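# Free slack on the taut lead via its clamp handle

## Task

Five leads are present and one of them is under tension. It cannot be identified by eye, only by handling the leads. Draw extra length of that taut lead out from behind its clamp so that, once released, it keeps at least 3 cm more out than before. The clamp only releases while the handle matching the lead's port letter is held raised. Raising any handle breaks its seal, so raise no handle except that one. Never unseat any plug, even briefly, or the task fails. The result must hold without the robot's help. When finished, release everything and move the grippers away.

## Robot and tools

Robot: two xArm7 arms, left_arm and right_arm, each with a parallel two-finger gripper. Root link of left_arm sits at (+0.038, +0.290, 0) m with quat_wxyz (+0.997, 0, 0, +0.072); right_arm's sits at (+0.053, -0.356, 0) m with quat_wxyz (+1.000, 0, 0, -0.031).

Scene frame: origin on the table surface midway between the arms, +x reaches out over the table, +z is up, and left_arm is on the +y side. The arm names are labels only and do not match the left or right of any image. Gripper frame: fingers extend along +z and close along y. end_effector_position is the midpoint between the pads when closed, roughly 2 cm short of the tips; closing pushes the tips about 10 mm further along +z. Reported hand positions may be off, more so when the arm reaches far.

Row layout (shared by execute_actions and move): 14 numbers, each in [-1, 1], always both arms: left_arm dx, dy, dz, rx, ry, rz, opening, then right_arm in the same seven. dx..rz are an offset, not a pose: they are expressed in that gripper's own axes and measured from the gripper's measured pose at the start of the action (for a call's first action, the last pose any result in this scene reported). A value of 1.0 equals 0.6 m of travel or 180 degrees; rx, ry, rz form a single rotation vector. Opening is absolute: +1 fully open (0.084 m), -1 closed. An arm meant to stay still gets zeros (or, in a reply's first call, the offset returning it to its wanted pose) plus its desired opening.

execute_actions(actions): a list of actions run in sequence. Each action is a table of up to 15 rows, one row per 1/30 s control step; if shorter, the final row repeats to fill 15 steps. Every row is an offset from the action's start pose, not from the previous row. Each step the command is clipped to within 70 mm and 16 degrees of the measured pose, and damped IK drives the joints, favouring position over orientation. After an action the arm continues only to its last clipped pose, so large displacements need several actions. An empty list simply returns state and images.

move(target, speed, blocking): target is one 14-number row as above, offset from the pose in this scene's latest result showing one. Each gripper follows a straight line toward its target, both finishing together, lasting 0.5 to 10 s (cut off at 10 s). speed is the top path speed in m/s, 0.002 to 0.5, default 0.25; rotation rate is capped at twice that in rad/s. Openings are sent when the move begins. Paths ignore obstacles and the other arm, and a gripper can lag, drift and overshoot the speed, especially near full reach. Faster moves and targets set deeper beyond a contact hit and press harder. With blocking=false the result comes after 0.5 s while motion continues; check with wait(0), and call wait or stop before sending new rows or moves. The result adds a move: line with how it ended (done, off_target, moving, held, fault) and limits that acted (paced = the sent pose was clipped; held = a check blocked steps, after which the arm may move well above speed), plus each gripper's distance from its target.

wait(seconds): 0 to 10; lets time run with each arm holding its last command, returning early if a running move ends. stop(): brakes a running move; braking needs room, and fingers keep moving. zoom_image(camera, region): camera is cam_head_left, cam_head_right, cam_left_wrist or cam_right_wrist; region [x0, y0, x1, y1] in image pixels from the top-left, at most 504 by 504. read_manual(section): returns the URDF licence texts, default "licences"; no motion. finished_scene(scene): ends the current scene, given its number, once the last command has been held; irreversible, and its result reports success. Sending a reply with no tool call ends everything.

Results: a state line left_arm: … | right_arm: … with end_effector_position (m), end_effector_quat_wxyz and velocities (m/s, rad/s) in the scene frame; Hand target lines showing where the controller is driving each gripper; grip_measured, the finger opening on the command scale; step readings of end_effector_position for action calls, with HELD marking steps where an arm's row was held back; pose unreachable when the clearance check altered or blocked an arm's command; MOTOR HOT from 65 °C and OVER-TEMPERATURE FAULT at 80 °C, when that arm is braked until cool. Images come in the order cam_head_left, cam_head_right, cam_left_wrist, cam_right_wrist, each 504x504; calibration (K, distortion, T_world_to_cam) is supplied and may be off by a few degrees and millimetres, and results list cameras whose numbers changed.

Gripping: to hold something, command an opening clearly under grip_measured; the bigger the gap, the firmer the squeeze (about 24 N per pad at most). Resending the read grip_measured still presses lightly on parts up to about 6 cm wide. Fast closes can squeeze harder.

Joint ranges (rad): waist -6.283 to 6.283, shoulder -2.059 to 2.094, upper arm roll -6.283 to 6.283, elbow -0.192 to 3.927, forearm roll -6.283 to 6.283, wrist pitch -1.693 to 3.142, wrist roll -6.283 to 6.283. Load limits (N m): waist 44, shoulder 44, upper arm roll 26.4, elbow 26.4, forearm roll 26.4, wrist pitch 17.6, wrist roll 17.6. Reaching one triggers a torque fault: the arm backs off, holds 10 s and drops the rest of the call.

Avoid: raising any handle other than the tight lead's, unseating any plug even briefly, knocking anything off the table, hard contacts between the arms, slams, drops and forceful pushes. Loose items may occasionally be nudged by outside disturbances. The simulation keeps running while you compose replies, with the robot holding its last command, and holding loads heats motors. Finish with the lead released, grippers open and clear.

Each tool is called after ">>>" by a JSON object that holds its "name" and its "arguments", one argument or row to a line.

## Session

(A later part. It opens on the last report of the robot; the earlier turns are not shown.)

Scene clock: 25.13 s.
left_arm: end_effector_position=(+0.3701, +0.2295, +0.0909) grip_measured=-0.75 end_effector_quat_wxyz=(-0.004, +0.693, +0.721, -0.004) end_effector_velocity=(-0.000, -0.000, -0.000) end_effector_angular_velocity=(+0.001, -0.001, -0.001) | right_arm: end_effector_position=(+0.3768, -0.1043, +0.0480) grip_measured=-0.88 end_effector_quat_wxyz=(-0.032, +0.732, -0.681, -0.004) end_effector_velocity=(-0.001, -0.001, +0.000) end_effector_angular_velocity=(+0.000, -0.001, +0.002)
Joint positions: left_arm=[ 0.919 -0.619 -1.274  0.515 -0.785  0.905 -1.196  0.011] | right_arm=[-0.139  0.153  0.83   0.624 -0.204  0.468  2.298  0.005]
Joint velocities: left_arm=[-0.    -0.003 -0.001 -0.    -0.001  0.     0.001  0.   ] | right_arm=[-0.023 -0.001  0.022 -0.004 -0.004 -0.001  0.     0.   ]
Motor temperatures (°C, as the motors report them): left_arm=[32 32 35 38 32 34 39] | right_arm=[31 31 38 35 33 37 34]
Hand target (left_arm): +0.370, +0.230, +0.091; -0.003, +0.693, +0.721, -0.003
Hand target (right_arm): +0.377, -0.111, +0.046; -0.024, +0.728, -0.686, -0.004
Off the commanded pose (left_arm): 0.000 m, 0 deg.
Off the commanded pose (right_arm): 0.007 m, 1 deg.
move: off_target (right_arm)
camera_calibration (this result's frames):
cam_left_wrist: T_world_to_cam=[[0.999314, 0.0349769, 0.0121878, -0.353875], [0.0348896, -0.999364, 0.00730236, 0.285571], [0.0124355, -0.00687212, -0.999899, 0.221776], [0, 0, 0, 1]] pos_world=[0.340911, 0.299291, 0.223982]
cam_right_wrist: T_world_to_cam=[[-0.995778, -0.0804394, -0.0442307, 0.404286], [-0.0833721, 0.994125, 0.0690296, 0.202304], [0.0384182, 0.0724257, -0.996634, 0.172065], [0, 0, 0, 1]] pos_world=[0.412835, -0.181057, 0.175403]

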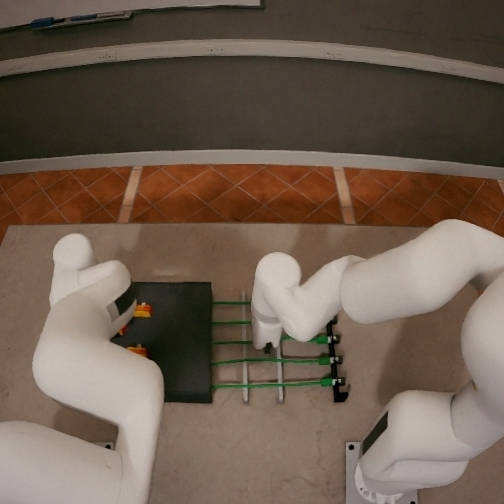

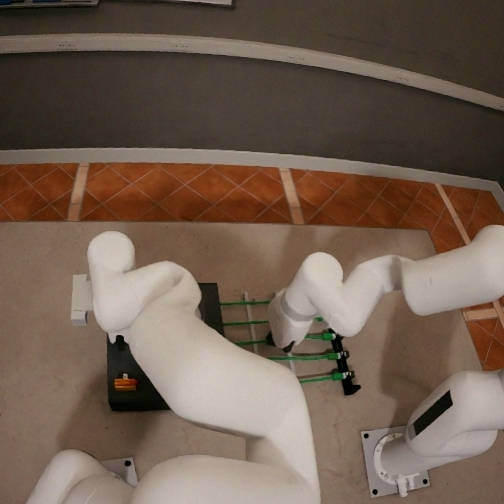

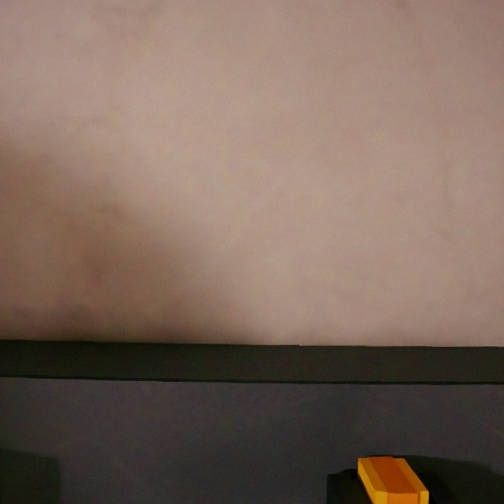

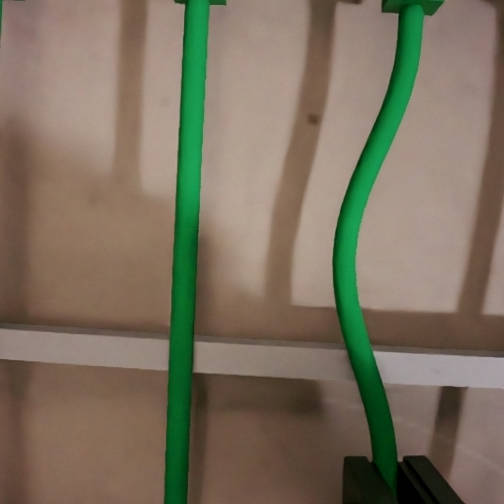

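Handle follows.

>>> {"name": "move", "arguments": {
  "target": [0,0,-0.013,0,0,0,-1,0.01,0,0,0,0,0,-1],
  "speed": 0.004
}}

>>> {"name": "move", "arguments": {
  "target": [0,0,0,0,0,0,-1,0,0,-0.035,0,0,0,-1],
  "speed": 0.012
}}

>>> {"name": "move", "arguments": {
  "target": [0,0,0,0,0,0,-1,0.065,0,-0.015,0,0,0,-1],
  "speed": 0.012
}}

Scene clock: 27.77 s.
left_arm: end_effector_position=(+0.3700, +0.2295, +0.0982) grip_measured=-0.75 end_effector_quat_wxyz=(-0.004, +0.693, +0.721, -0.004) end_effector_velocity=(+0.000, -0.000, +0.002) end_effector_angular_velocity=(-0.002, +0.001, +0.000) | right_arm: end_effector_position=(+0.3772, -0.1097, +0.0479) grip_measured=-0.88 end_effector_quat_wxyz=(-0.032, +0.732, -0.681, -0.004) end_effector_velocity=(+0.000, -0.002, -0.000) end_effector_angular_velocity=(-0.002, +0.000, -0.002)
Joint positions: left_arm=[ 0.902 -0.636 -1.243  0.522 -0.776  0.934 -1.199  0.011] | right_arm=[-0.163  0.144  0.843  0.613 -0.191  0.463  2.276  0.005]
Joint velocities: left_arm=[-0.005 -0.004  0.009  0.003  0.003  0.01  -0.001  0.   ] | right_arm=[-0.002 -0.003 -0.001 -0.003  0.002  0.    -0.003 -0.   ]
Motor temperatures (°C, as the motors report them): left_arm=[32 32 35 39 33 35 39] | right_arm=[31 31 39 35 33 37 34]
Hand target (left_arm): +0.370, +0.230, +0.099; -0.004, +0.693, +0.721, -0.004
Hand target (right_arm): +0.377, -0.110, +0.048; -0.032, +0.732, -0.681, -0.004
Off the commanded pose (left_arm): 0.000 m, 0 deg.
Off the commanded pose (right_arm): 0.001 m, 0 deg.
move: done
camera_calibration (this result's frames):
cam_left_wrist: T_world_to_cam=[[0.999319, 0.0349531, 0.0118492, -0.353845], [0.0348681, -0.999365, 0.00731015, 0.285495], [0.0120972, -0.00689201, -0.999903, 0.229248], [0, 0, 0, 1]] pos_world=[0.340876, 0.299262, 0.231332]
cam_right_wrist: T_world_to_cam=[[-0.995677, -0.0813141, -0.0449008, 0.404156], [-0.084315, 0.994008, 0.0695687, 0.207962], [0.0389748, 0.0730537, -0.996566, 0.172182], [0, 0, 0, 1]] pos_world=[0.413232, -0.186431, 0.17527]

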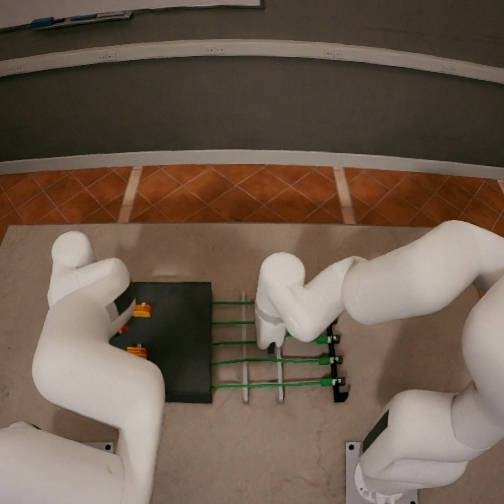

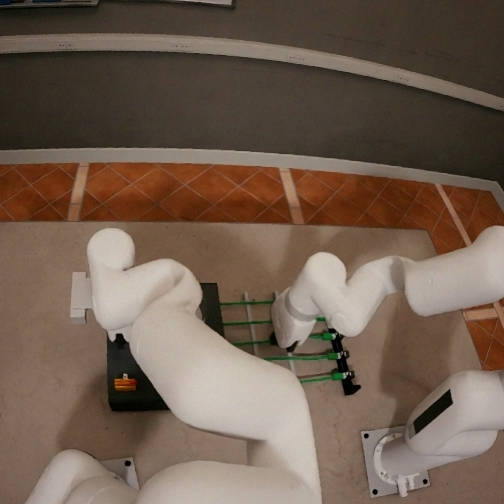

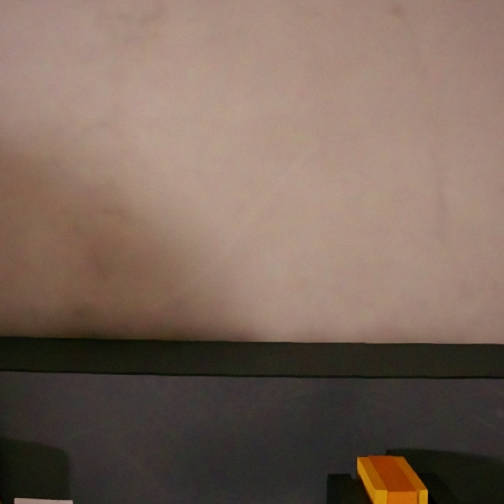

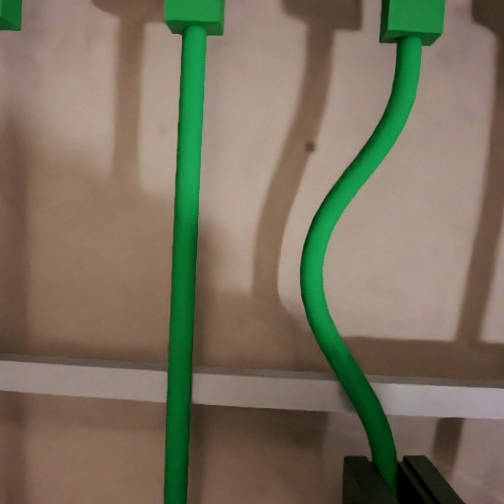

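Scene clock: 29.77 s.
left_arm: end_effector_position=(+0.3701, +0.2295, +0.0982) grip_measured=-0.75 end_effector_quat_wxyz=(-0.004, +0.693, +0.721, -0.004) end_effector_velocity=(+0.000, +0.000, +0.000) end_effector_angular_velocity=(+0.000, -0.001, +0.001) | right_arm: end_effector_position=(+0.3766, -0.1108, +0.0684) grip_measured=-0.88 end_effector_quat_wxyz=(-0.032, +0.732, -0.681, -0.004) end_effector_velocity=(-0.001, +0.001, +0.003) end_effector_angular_velocity=(+0.002, +0.003, +0.003)
Joint positions: left_arm=[ 0.902 -0.636 -1.243  0.522 -0.776  0.934 -1.199  0.011] | right_arm=[-0.194  0.051  0.891  0.614 -0.04   0.521  2.166  0.005]
Joint velocities: left_arm=[-0.     0.     0.    -0.     0.    -0.001 -0.001  0.   ] | right_arm=[-0.001 -0.013  0.007  0.     0.027  0.009 -0.02   0.   ]
Motor temperatures (°C, as the motors report them): left_arm=[32 32 35 39 33 35 39] | right_arm=[31 31 38 35 33 37 34]
Hand target (left_arm): +0.370, +0.229, +0.098; -0.004, +0.693, +0.721, -0.004
Hand target (right_arm): +0.377, -0.111, +0.069; -0.032, +0.732, -0.681, -0.004
Off the commanded pose (left_arm): 0.000 m, 0 deg.
Off the commanded pose (right_arm): 0.000 m, 0 deg.
move: done
camera_calibration (this result's frames):
cam_left_wrist: T_world_to_cam=[[0.999319, 0.034952, 0.0118664, -0.353854], [0.0348667, -0.999365, 0.00731453, 0.285494], [0.0121145, -0.00689581, -0.999903, 0.229252], [0, 0, 0, 1]] pos_world=[0.340881, 0.299261, 0.231341]
cam_right_wrist: T_world_to_cam=[[-0.995671, -0.0812405, -0.0451581, 0.404397], [-0.0842251, 0.994078, 0.0686721, 0.207668], [0.0393117, 0.0721782, -0.996617, 0.1925], [0, 0, 0, 1]] pos_world=[0.41257, -0.187479, 0.195849]

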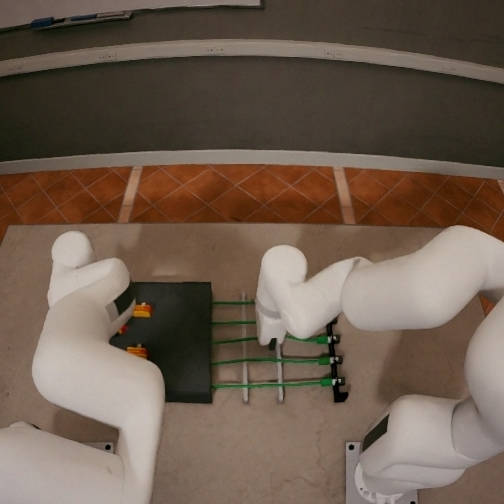

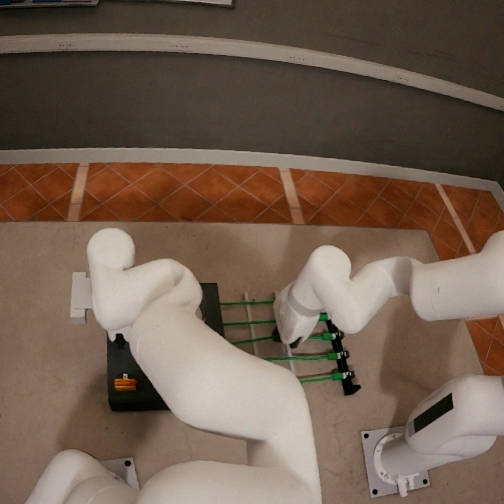

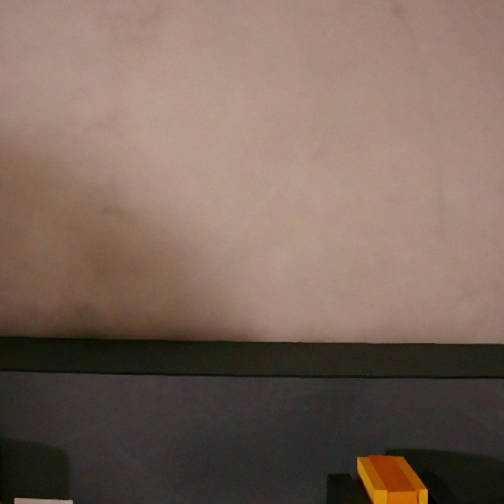

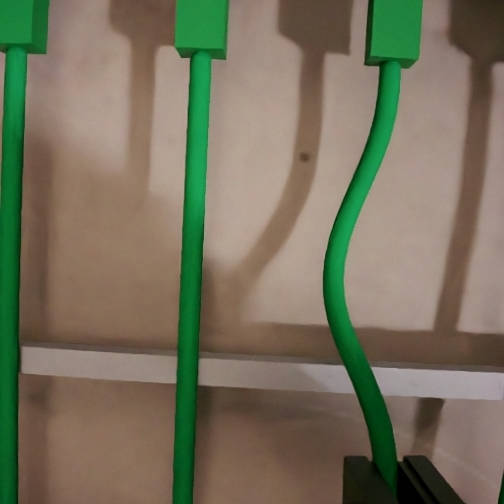

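Scene clock: 33.37 s.
left_arm: end_effector_position=(+0.3701, +0.2295, +0.0982) grip_measured=-0.75 end_effector_quat_wxyz=(-0.004, +0.693, +0.721, -0.004) end_effector_velocity=(-0.000, +0.000, -0.000) end_effector_angular_velocity=(+0.000, +0.001, -0.000) | right_arm: end_effector_position=(+0.3790, -0.1500, +0.0753) grip_measured=-0.88 end_effector_quat_wxyz=(-0.032, +0.732, -0.681, -0.004) end_effector_velocity=(-0.000, -0.003, +0.000) end_effector_angular_velocity=(+0.001, +0.001, +0.001)
Joint positions: left_arm=[ 0.902 -0.636 -1.243  0.522 -0.776  0.934 -1.199  0.011] | right_arm=[-0.226 -0.068  0.854  0.551  0.144  0.541  1.943  0.005]
Joint velocities: left_arm=[ 0.     0.001  0.    -0.     0.001 -0.    -0.    -0.   ] | right_arm=[-0.    -0.008 -0.006 -0.005  0.014  0.003 -0.019  0.   ]
Motor temperatures (°C, as the motors report them): left_arm=[32 32 36 40 33 35 39] | right_arm=[31 31 38 35 33 37 34]
Hand target (left_arm): +0.370, +0.229, +0.098; -0.004, +0.693, +0.721, -0.004
Hand target (right_arm): +0.379, -0.150, +0.075; -0.032, +0.732, -0.681, -0.004
Off the commanded pose (left_arm): 0.000 m, 0 deg.
Off the commanded pose (right_arm): 0.000 m, 0 deg.
move: done
camera_calibration (this result's frames):
cam_left_wrist: T_world_to_cam=[[0.999319, 0.034952, 0.0118663, -0.353854], [0.0348668, -0.999365, 0.00731457, 0.285494], [0.0121145, -0.00689585, -0.999903, 0.229252], [0, 0, 0, 1]] pos_world=[0.340881, 0.299261, 0.231341]
cam_right_wrist: T_world_to_cam=[[-0.995688, -0.081061, -0.045103, 0.404016], [-0.0839942, 0.99418, 0.0674651, 0.24641], [0.0393717, 0.0709626, -0.996702, 0.201906], [0, 0, 0, 1]] pos_world=[0.415021, -0.226553, 0.202838]

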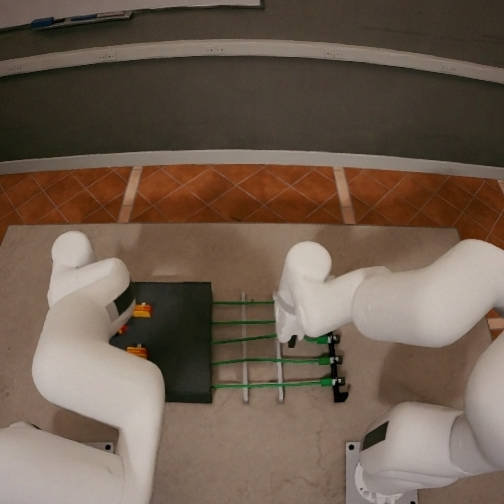

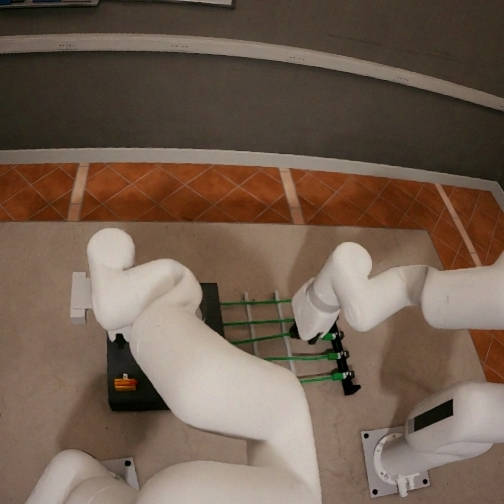

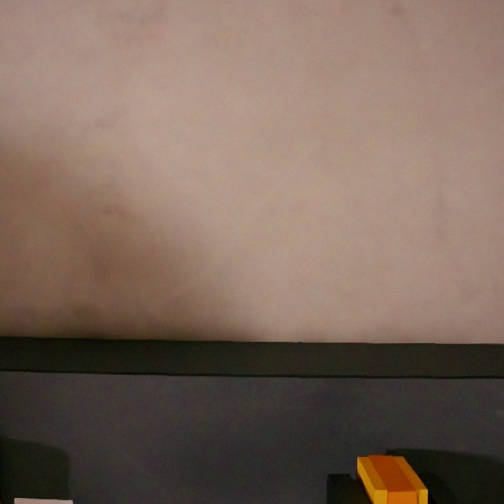

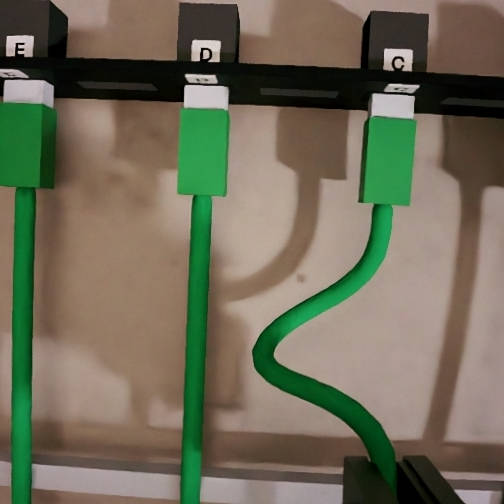

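>>> {"name": "move", "arguments": {
  "target": [0,0,0.016,0,0,0,-1,0,0,0,0,0,0,-1],
  "speed": 0.01
}}

>>> {"name": "move", "arguments": {
  "target": [0,0,0,0,0,0,-0.2,-0.02,0,0.01,0,0,0,-1],
  "speed": 0.02
}}

>>> {"name": "move", "arguments": {
  "target": [0,0,-0.1,0,0,0,-0.2,0,0,0,0,0,0,-0.4],
  "speed": 0.1
}}

>>> {"name": "move", "arguments": {
  "target": [0.05,0,-0.1,0,0,0,-0.2,0,0,-0.3,0,0,0,-0.4]
}}

Scene clock: 35.07 s.
left_arm: end_effector_position=(+0.3700, +0.2294, +0.0891) grip_measured=-0.75 end_effector_quat_wxyz=(-0.004, +0.693, +0.721, -0.004) end_effector_velocity=(+0.000, +0.000, -0.004) end_effector_angular_velocity=(+0.000, -0.001, +0.001) | right_arm: end_effector_position=(+0.3790, -0.1501, +0.0752) grip_measured=-0.88 end_effector_quat_wxyz=(-0.032, +0.732, -0.681, -0.004) end_effector_velocity=(-0.001, +0.001, -0.000) end_effector_angular_velocity=(+0.000, +0.000, +0.003)
Joint positions: left_arm=[ 0.924 -0.616 -1.281  0.514 -0.788  0.899 -1.195  0.011] | right_arm=[-0.226 -0.068  0.854  0.551  0.144  0.541  1.943  0.005]
Joint velocities: left_arm=[ 0.01   0.008 -0.016 -0.003 -0.005 -0.014  0.001  0.   ] | right_arm=[ 0.001  0.001  0.002  0.    -0.    -0.     0.001 -0.   ]
Motor temperatures (°C, as the motors report them): left_arm=[32 32 36 40 33 35 39] | right_arm=[31 31 38 35 33 37 34]
Hand target (left_arm): +0.370, +0.229, +0.089; -0.004, +0.693, +0.721, -0.004
Hand target (right_arm): +0.379, -0.150, +0.075; -0.032, +0.732, -0.681, -0.004
Off the commanded pose (left_arm): 0.001 m, 0 deg.
Off the commanded pose (right_arm): 0.000 m, 0 deg.
move: done
camera_calibration (this result's frames):
cam_left_wrist: T_world_to_cam=[[0.999316, 0.0349246, 0.0121805, -0.353741], [0.0348371, -0.999366, 0.00732422, 0.285544], [0.0124286, -0.00689488, -0.999899, 0.220074], [0, 0, 0, 1]] pos_world=[0.340816, 0.299234, 0.22227]
cam_right_wrist: T_world_to_cam=[[-0.995707, -0.080869, -0.0450268, 0.404047], [-0.0837947, 0.994201, 0.0674043, 0.246457], [0.0393147, 0.070888, -0.996709, 0.201908], [0, 0, 0, 1]] pos_world=[0.415026, -0.226666, 0.202824]

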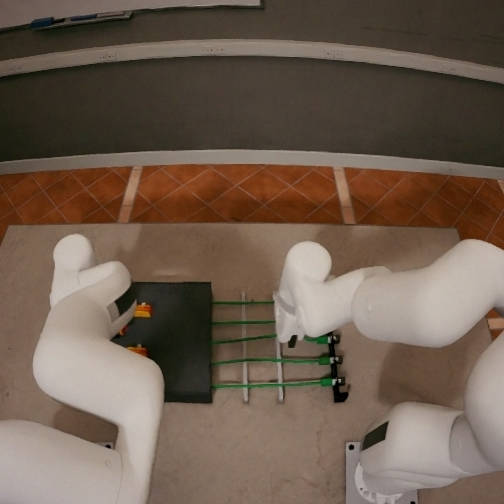

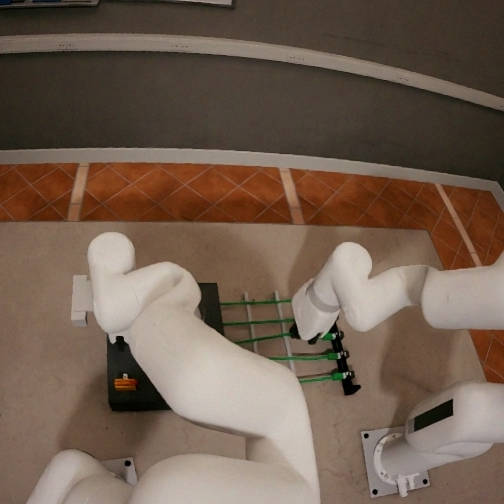

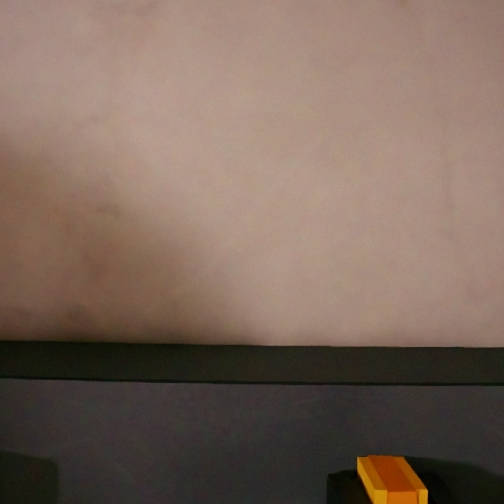

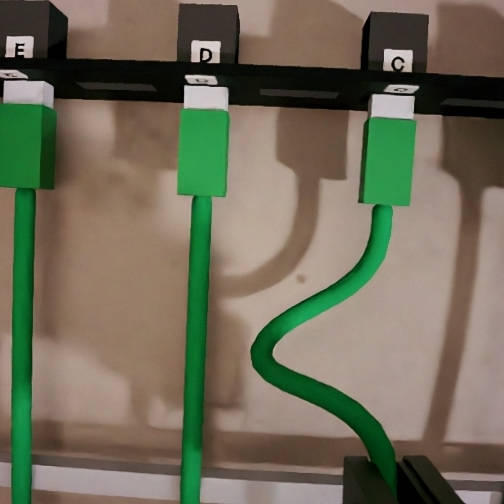

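Scene clock: 36.07 s.
left_arm: end_effector_position=(+0.3700, +0.2294, +0.0892) grip_measured=-0.22 end_effector_quat_wxyz=(-0.004, +0.693, +0.721, -0.004) end_effector_velocity=(-0.000, -0.000, -0.000) end_effector_angular_velocity=(+0.000, +0.001, -0.000) | right_arm: end_effector_position=(+0.3784, -0.1381, +0.0700) grip_measured=-0.88 end_effector_quat_wxyz=(-0.032, +0.732, -0.681, -0.004) end_effector_velocity=(+0.000, +0.002, -0.001) end_effector_angular_velocity=(-0.002, -0.001, -0.001)
Joint positions: left_arm=[ 0.923 -0.615 -1.28   0.514 -0.787  0.898 -1.196  0.035] | right_arm=[-0.224 -0.021  0.873  0.566  0.077  0.521  2.02   0.005]
Joint velocities: left_arm=[-0.    -0.    -0.001 -0.    -0.     0.    -0.     0.   ] | right_arm=[ 0.     0.013  0.003  0.005 -0.024 -0.003  0.024 -0.   ]
Motor temperatures (°C, as the motors report them): left_arm=[32 32 36 40 33 35 39] | right_arm=[31 31 38 35 33 37 34]
Hand target (left_arm): +0.370, +0.229, +0.089; -0.004, +0.693, +0.721, -0.004
Hand target (right_arm): +0.378, -0.138, +0.070; -0.032, +0.732, -0.681, -0.004
Off the commanded pose (left_arm): 0.000 m, 0 deg.
Off the commanded pose (right_arm): 0.000 m, 0 deg.
move: done
camera_calibration (this result's frames):
cam_left_wrist: T_world_to_cam=[[0.999315, 0.0349236, 0.0122271, -0.353763], [0.0348358, -0.999366, 0.00732185, 0.285542], [0.0124751, -0.0068909, -0.999898, 0.220067], [0, 0, 0, 1]] pos_world=[0.340828, 0.299232, 0.22228]
cam_right_wrist: T_world_to_cam=[[-0.995695, -0.081002, -0.0450496, 0.404078], [-0.0839601, 0.994133, 0.0681887, 0.234761], [0.0392619, 0.0716775, -0.996655, 0.19602], [0, 0, 0, 1]] pos_world=[0.414353, -0.214703, 0.19756]

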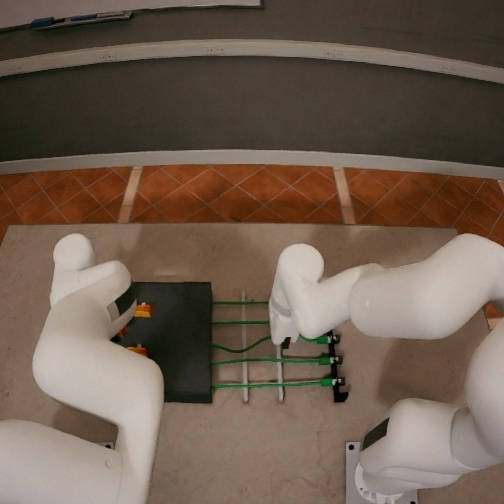

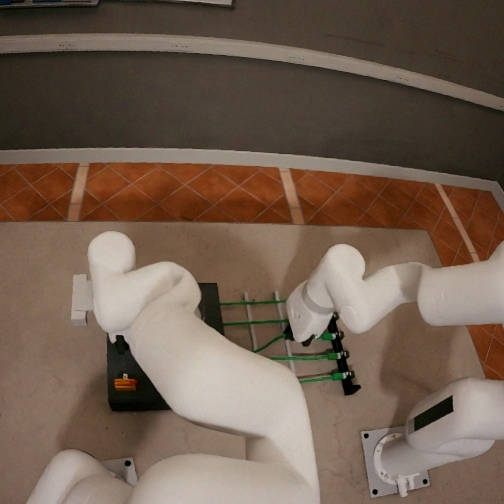

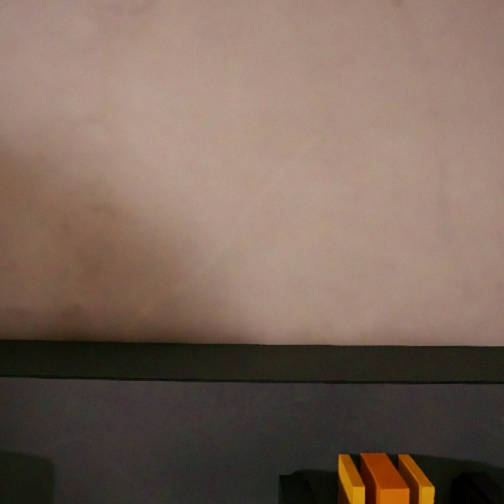

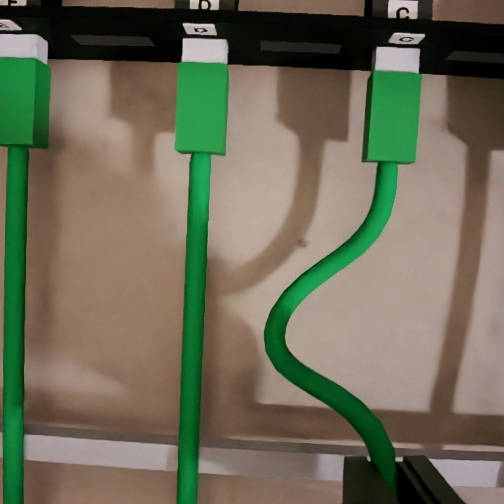

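Scene clock: 37.30 s.
left_arm: end_effector_position=(+0.3707, +0.2296, +0.1487) grip_measured=-0.22 end_effector_quat_wxyz=(-0.004, +0.693, +0.721, -0.004) end_effector_velocity=(-0.001, -0.000, +0.002) end_effector_angular_velocity=(-0.000, +0.002, -0.001) | right_arm: end_effector_position=(+0.3784, -0.1381, +0.0700) grip_measured=-0.42 end_effector_quat_wxyz=(-0.032, +0.732, -0.681, -0.004) end_effector_velocity=(+0.000, +0.000, +0.000) end_effector_angular_velocity=(-0.000, -0.001, +0.001)
Joint positions: left_arm=[ 0.827 -0.721 -1.075  0.585 -0.705  1.111 -1.216  0.035] | right_arm=[-0.224 -0.021  0.873  0.566  0.077  0.521  2.02   0.026]
Joint velocities: left_arm=[-0.005 -0.005  0.008  0.002  0.003  0.01  -0.     0.   ] | right_arm=[ 0.    -0.001  0.     0.     0.     0.    -0.     0.   ]
Motor temperatures (°C, as the motors report them): left_arm=[32 32 36 40 33 35 39] | right_arm=[31 31 38 35 33 37 34]
Hand target (left_arm): +0.371, +0.230, +0.149; -0.004, +0.693, +0.721, -0.004
Hand target (right_arm): +0.378, -0.138, +0.070; -0.032, +0.732, -0.681, -0.004
Off the commanded pose (left_arm): 0.000 m, 0 deg.
Off the commanded pose (right_arm): 0.000 m, 0 deg.
move: done
camera_calibration (this result's frames):
cam_left_wrist: T_world_to_cam=[[0.999309, 0.035237, 0.0118263, -0.355127], [0.0351496, -0.999354, 0.00751671, 0.285051], [0.0120835, -0.00709583, -0.999902, 0.279791], [0, 0, 0, 1]] pos_world=[0.341482, 0.299366, 0.28182]
cam_right_wrist: T_world_to_cam=[[-0.995697, -0.0809902, -0.0450352, 0.404076], [-0.0839471, 0.994135, 0.0681829, 0.234763], [0.0392489, 0.0716701, -0.996656, 0.196021], [0, 0, 0, 1]] pos_world=[0.414351, -0.214709, 0.197556]

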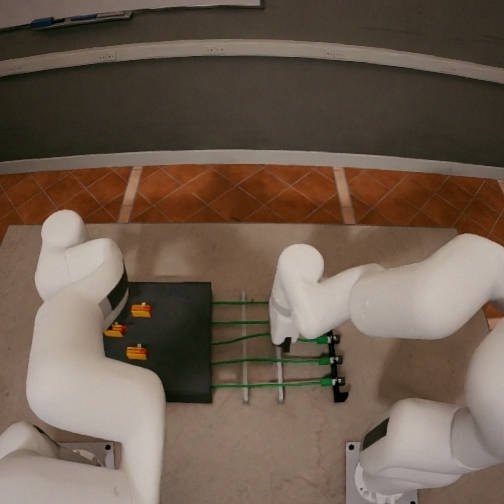

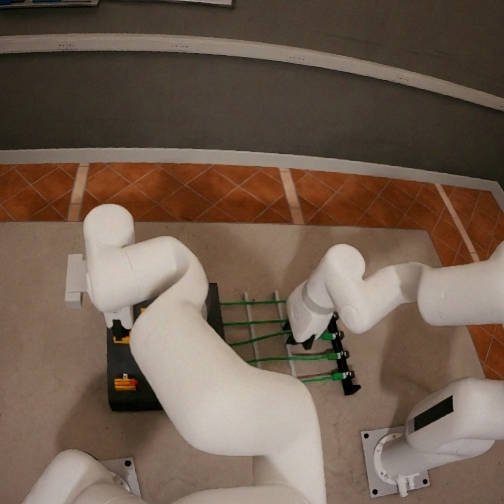

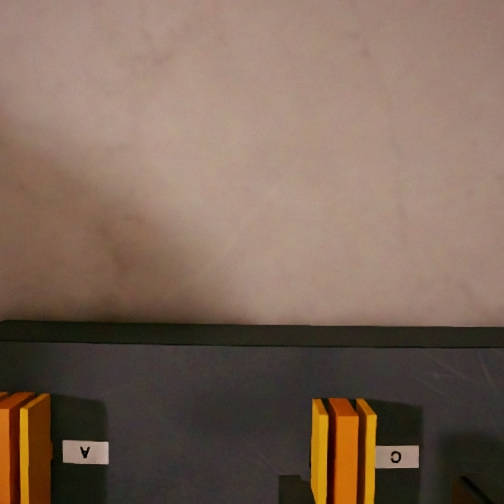

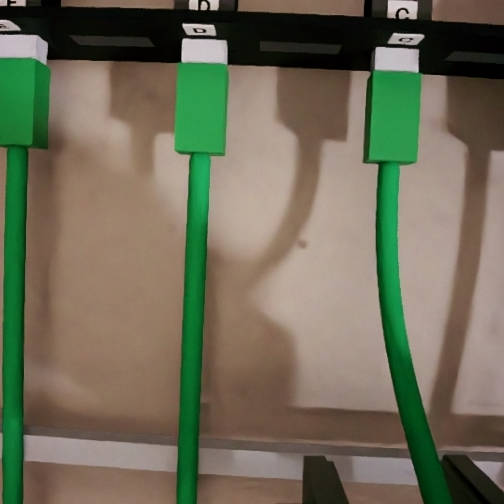

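Scene clock: 38.83 s.
left_arm: end_effector_position=(+0.3701, +0.2596, +0.2085) grip_measured=-0.22 end_effector_quat_wxyz=(-0.004, +0.693, +0.721, -0.004) end_effector_velocity=(+0.000, +0.000, +0.001) end_effector_angular_velocity=(+0.001, -0.002, +0.000) | right_arm: end_effector_position=(+0.3724, -0.1480, +0.2489) grip_measured=-0.42 end_effector_quat_wxyz=(-0.031, +0.731, -0.681, -0.003) end_effector_velocity=(-0.001, -0.001, +0.003) end_effector_angular_velocity=(+0.000, -0.001, +0.001)
Joint positions: left_arm=[ 0.837 -0.76  -0.9    0.675 -0.597  1.278 -1.168  0.035] | right_arm=[-0.161 -0.477  0.68   0.817  0.352  1.166  1.774  0.026]
Joint velocities: left_arm=[ 0.    -0.001  0.001  0.001  0.     0.     0.     0.   ] | right_arm=[ 0.001 -0.006 -0.005  0.004  0.     0.009 -0.003  0.   ]
Motor temperatures (°C, as the motors report them): left_arm=[32 32 36 40 33 35 39] | right_arm=[31 31 38 35 33 37 34]
Hand target (left_arm): +0.370, +0.260, +0.209; -0.004, +0.693, +0.721, -0.004
Hand target (right_arm): +0.372, -0.148, +0.249; -0.031, +0.731, -0.681, -0.003
Off the commanded pose (left_arm): 0.000 m, 0 deg.
Off the commanded pose (right_arm): 0.001 m, 0 deg.
move: done; limits=paced
camera_calibration (this result's frames):
cam_left_wrist: T_world_to_cam=[[0.999305, 0.0354042, 0.0116558, -0.356307], [0.035315, -0.999346, 0.00776652, 0.314515], [0.0119231, -0.00734949, -0.999902, 0.339957], [0, 0, 0, 1]] pos_world=[0.340899, 0.329423, 0.341634]
cam_right_wrist: T_world_to_cam=[[-0.99586, -0.0793, -0.0444369, 0.405589], [-0.0821008, 0.994488, 0.0652159, 0.232016], [0.0390204, 0.0685942, -0.996881, 0.37487], [0, 0, 0, 1]] pos_world=[0.408331, -0.224287, 0.376593]

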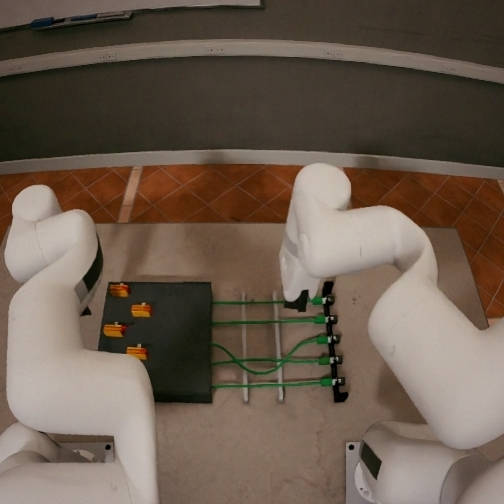

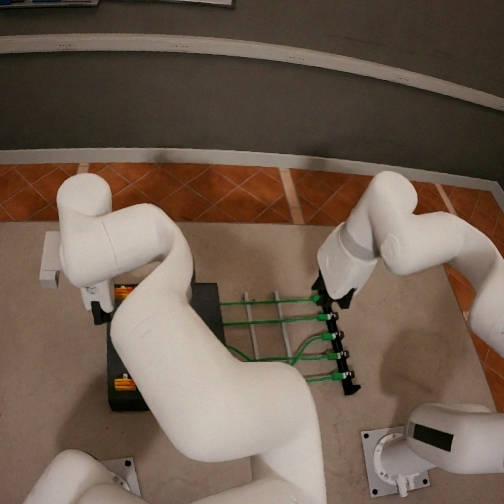

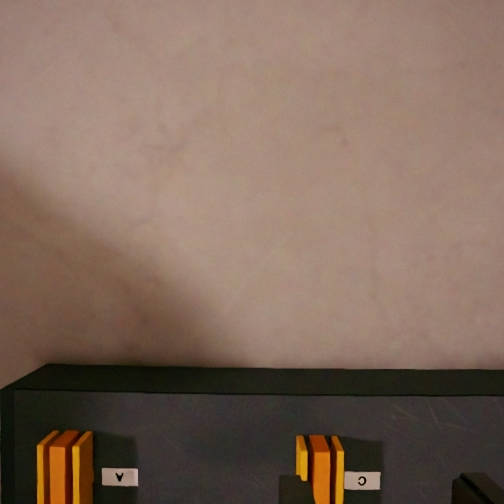

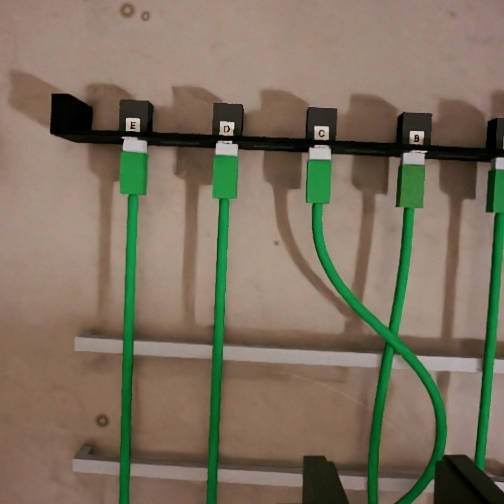

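>>> {"name": "finished_scene", "arguments": {
  "scene": 2
}}

The scene is finished: the task was done.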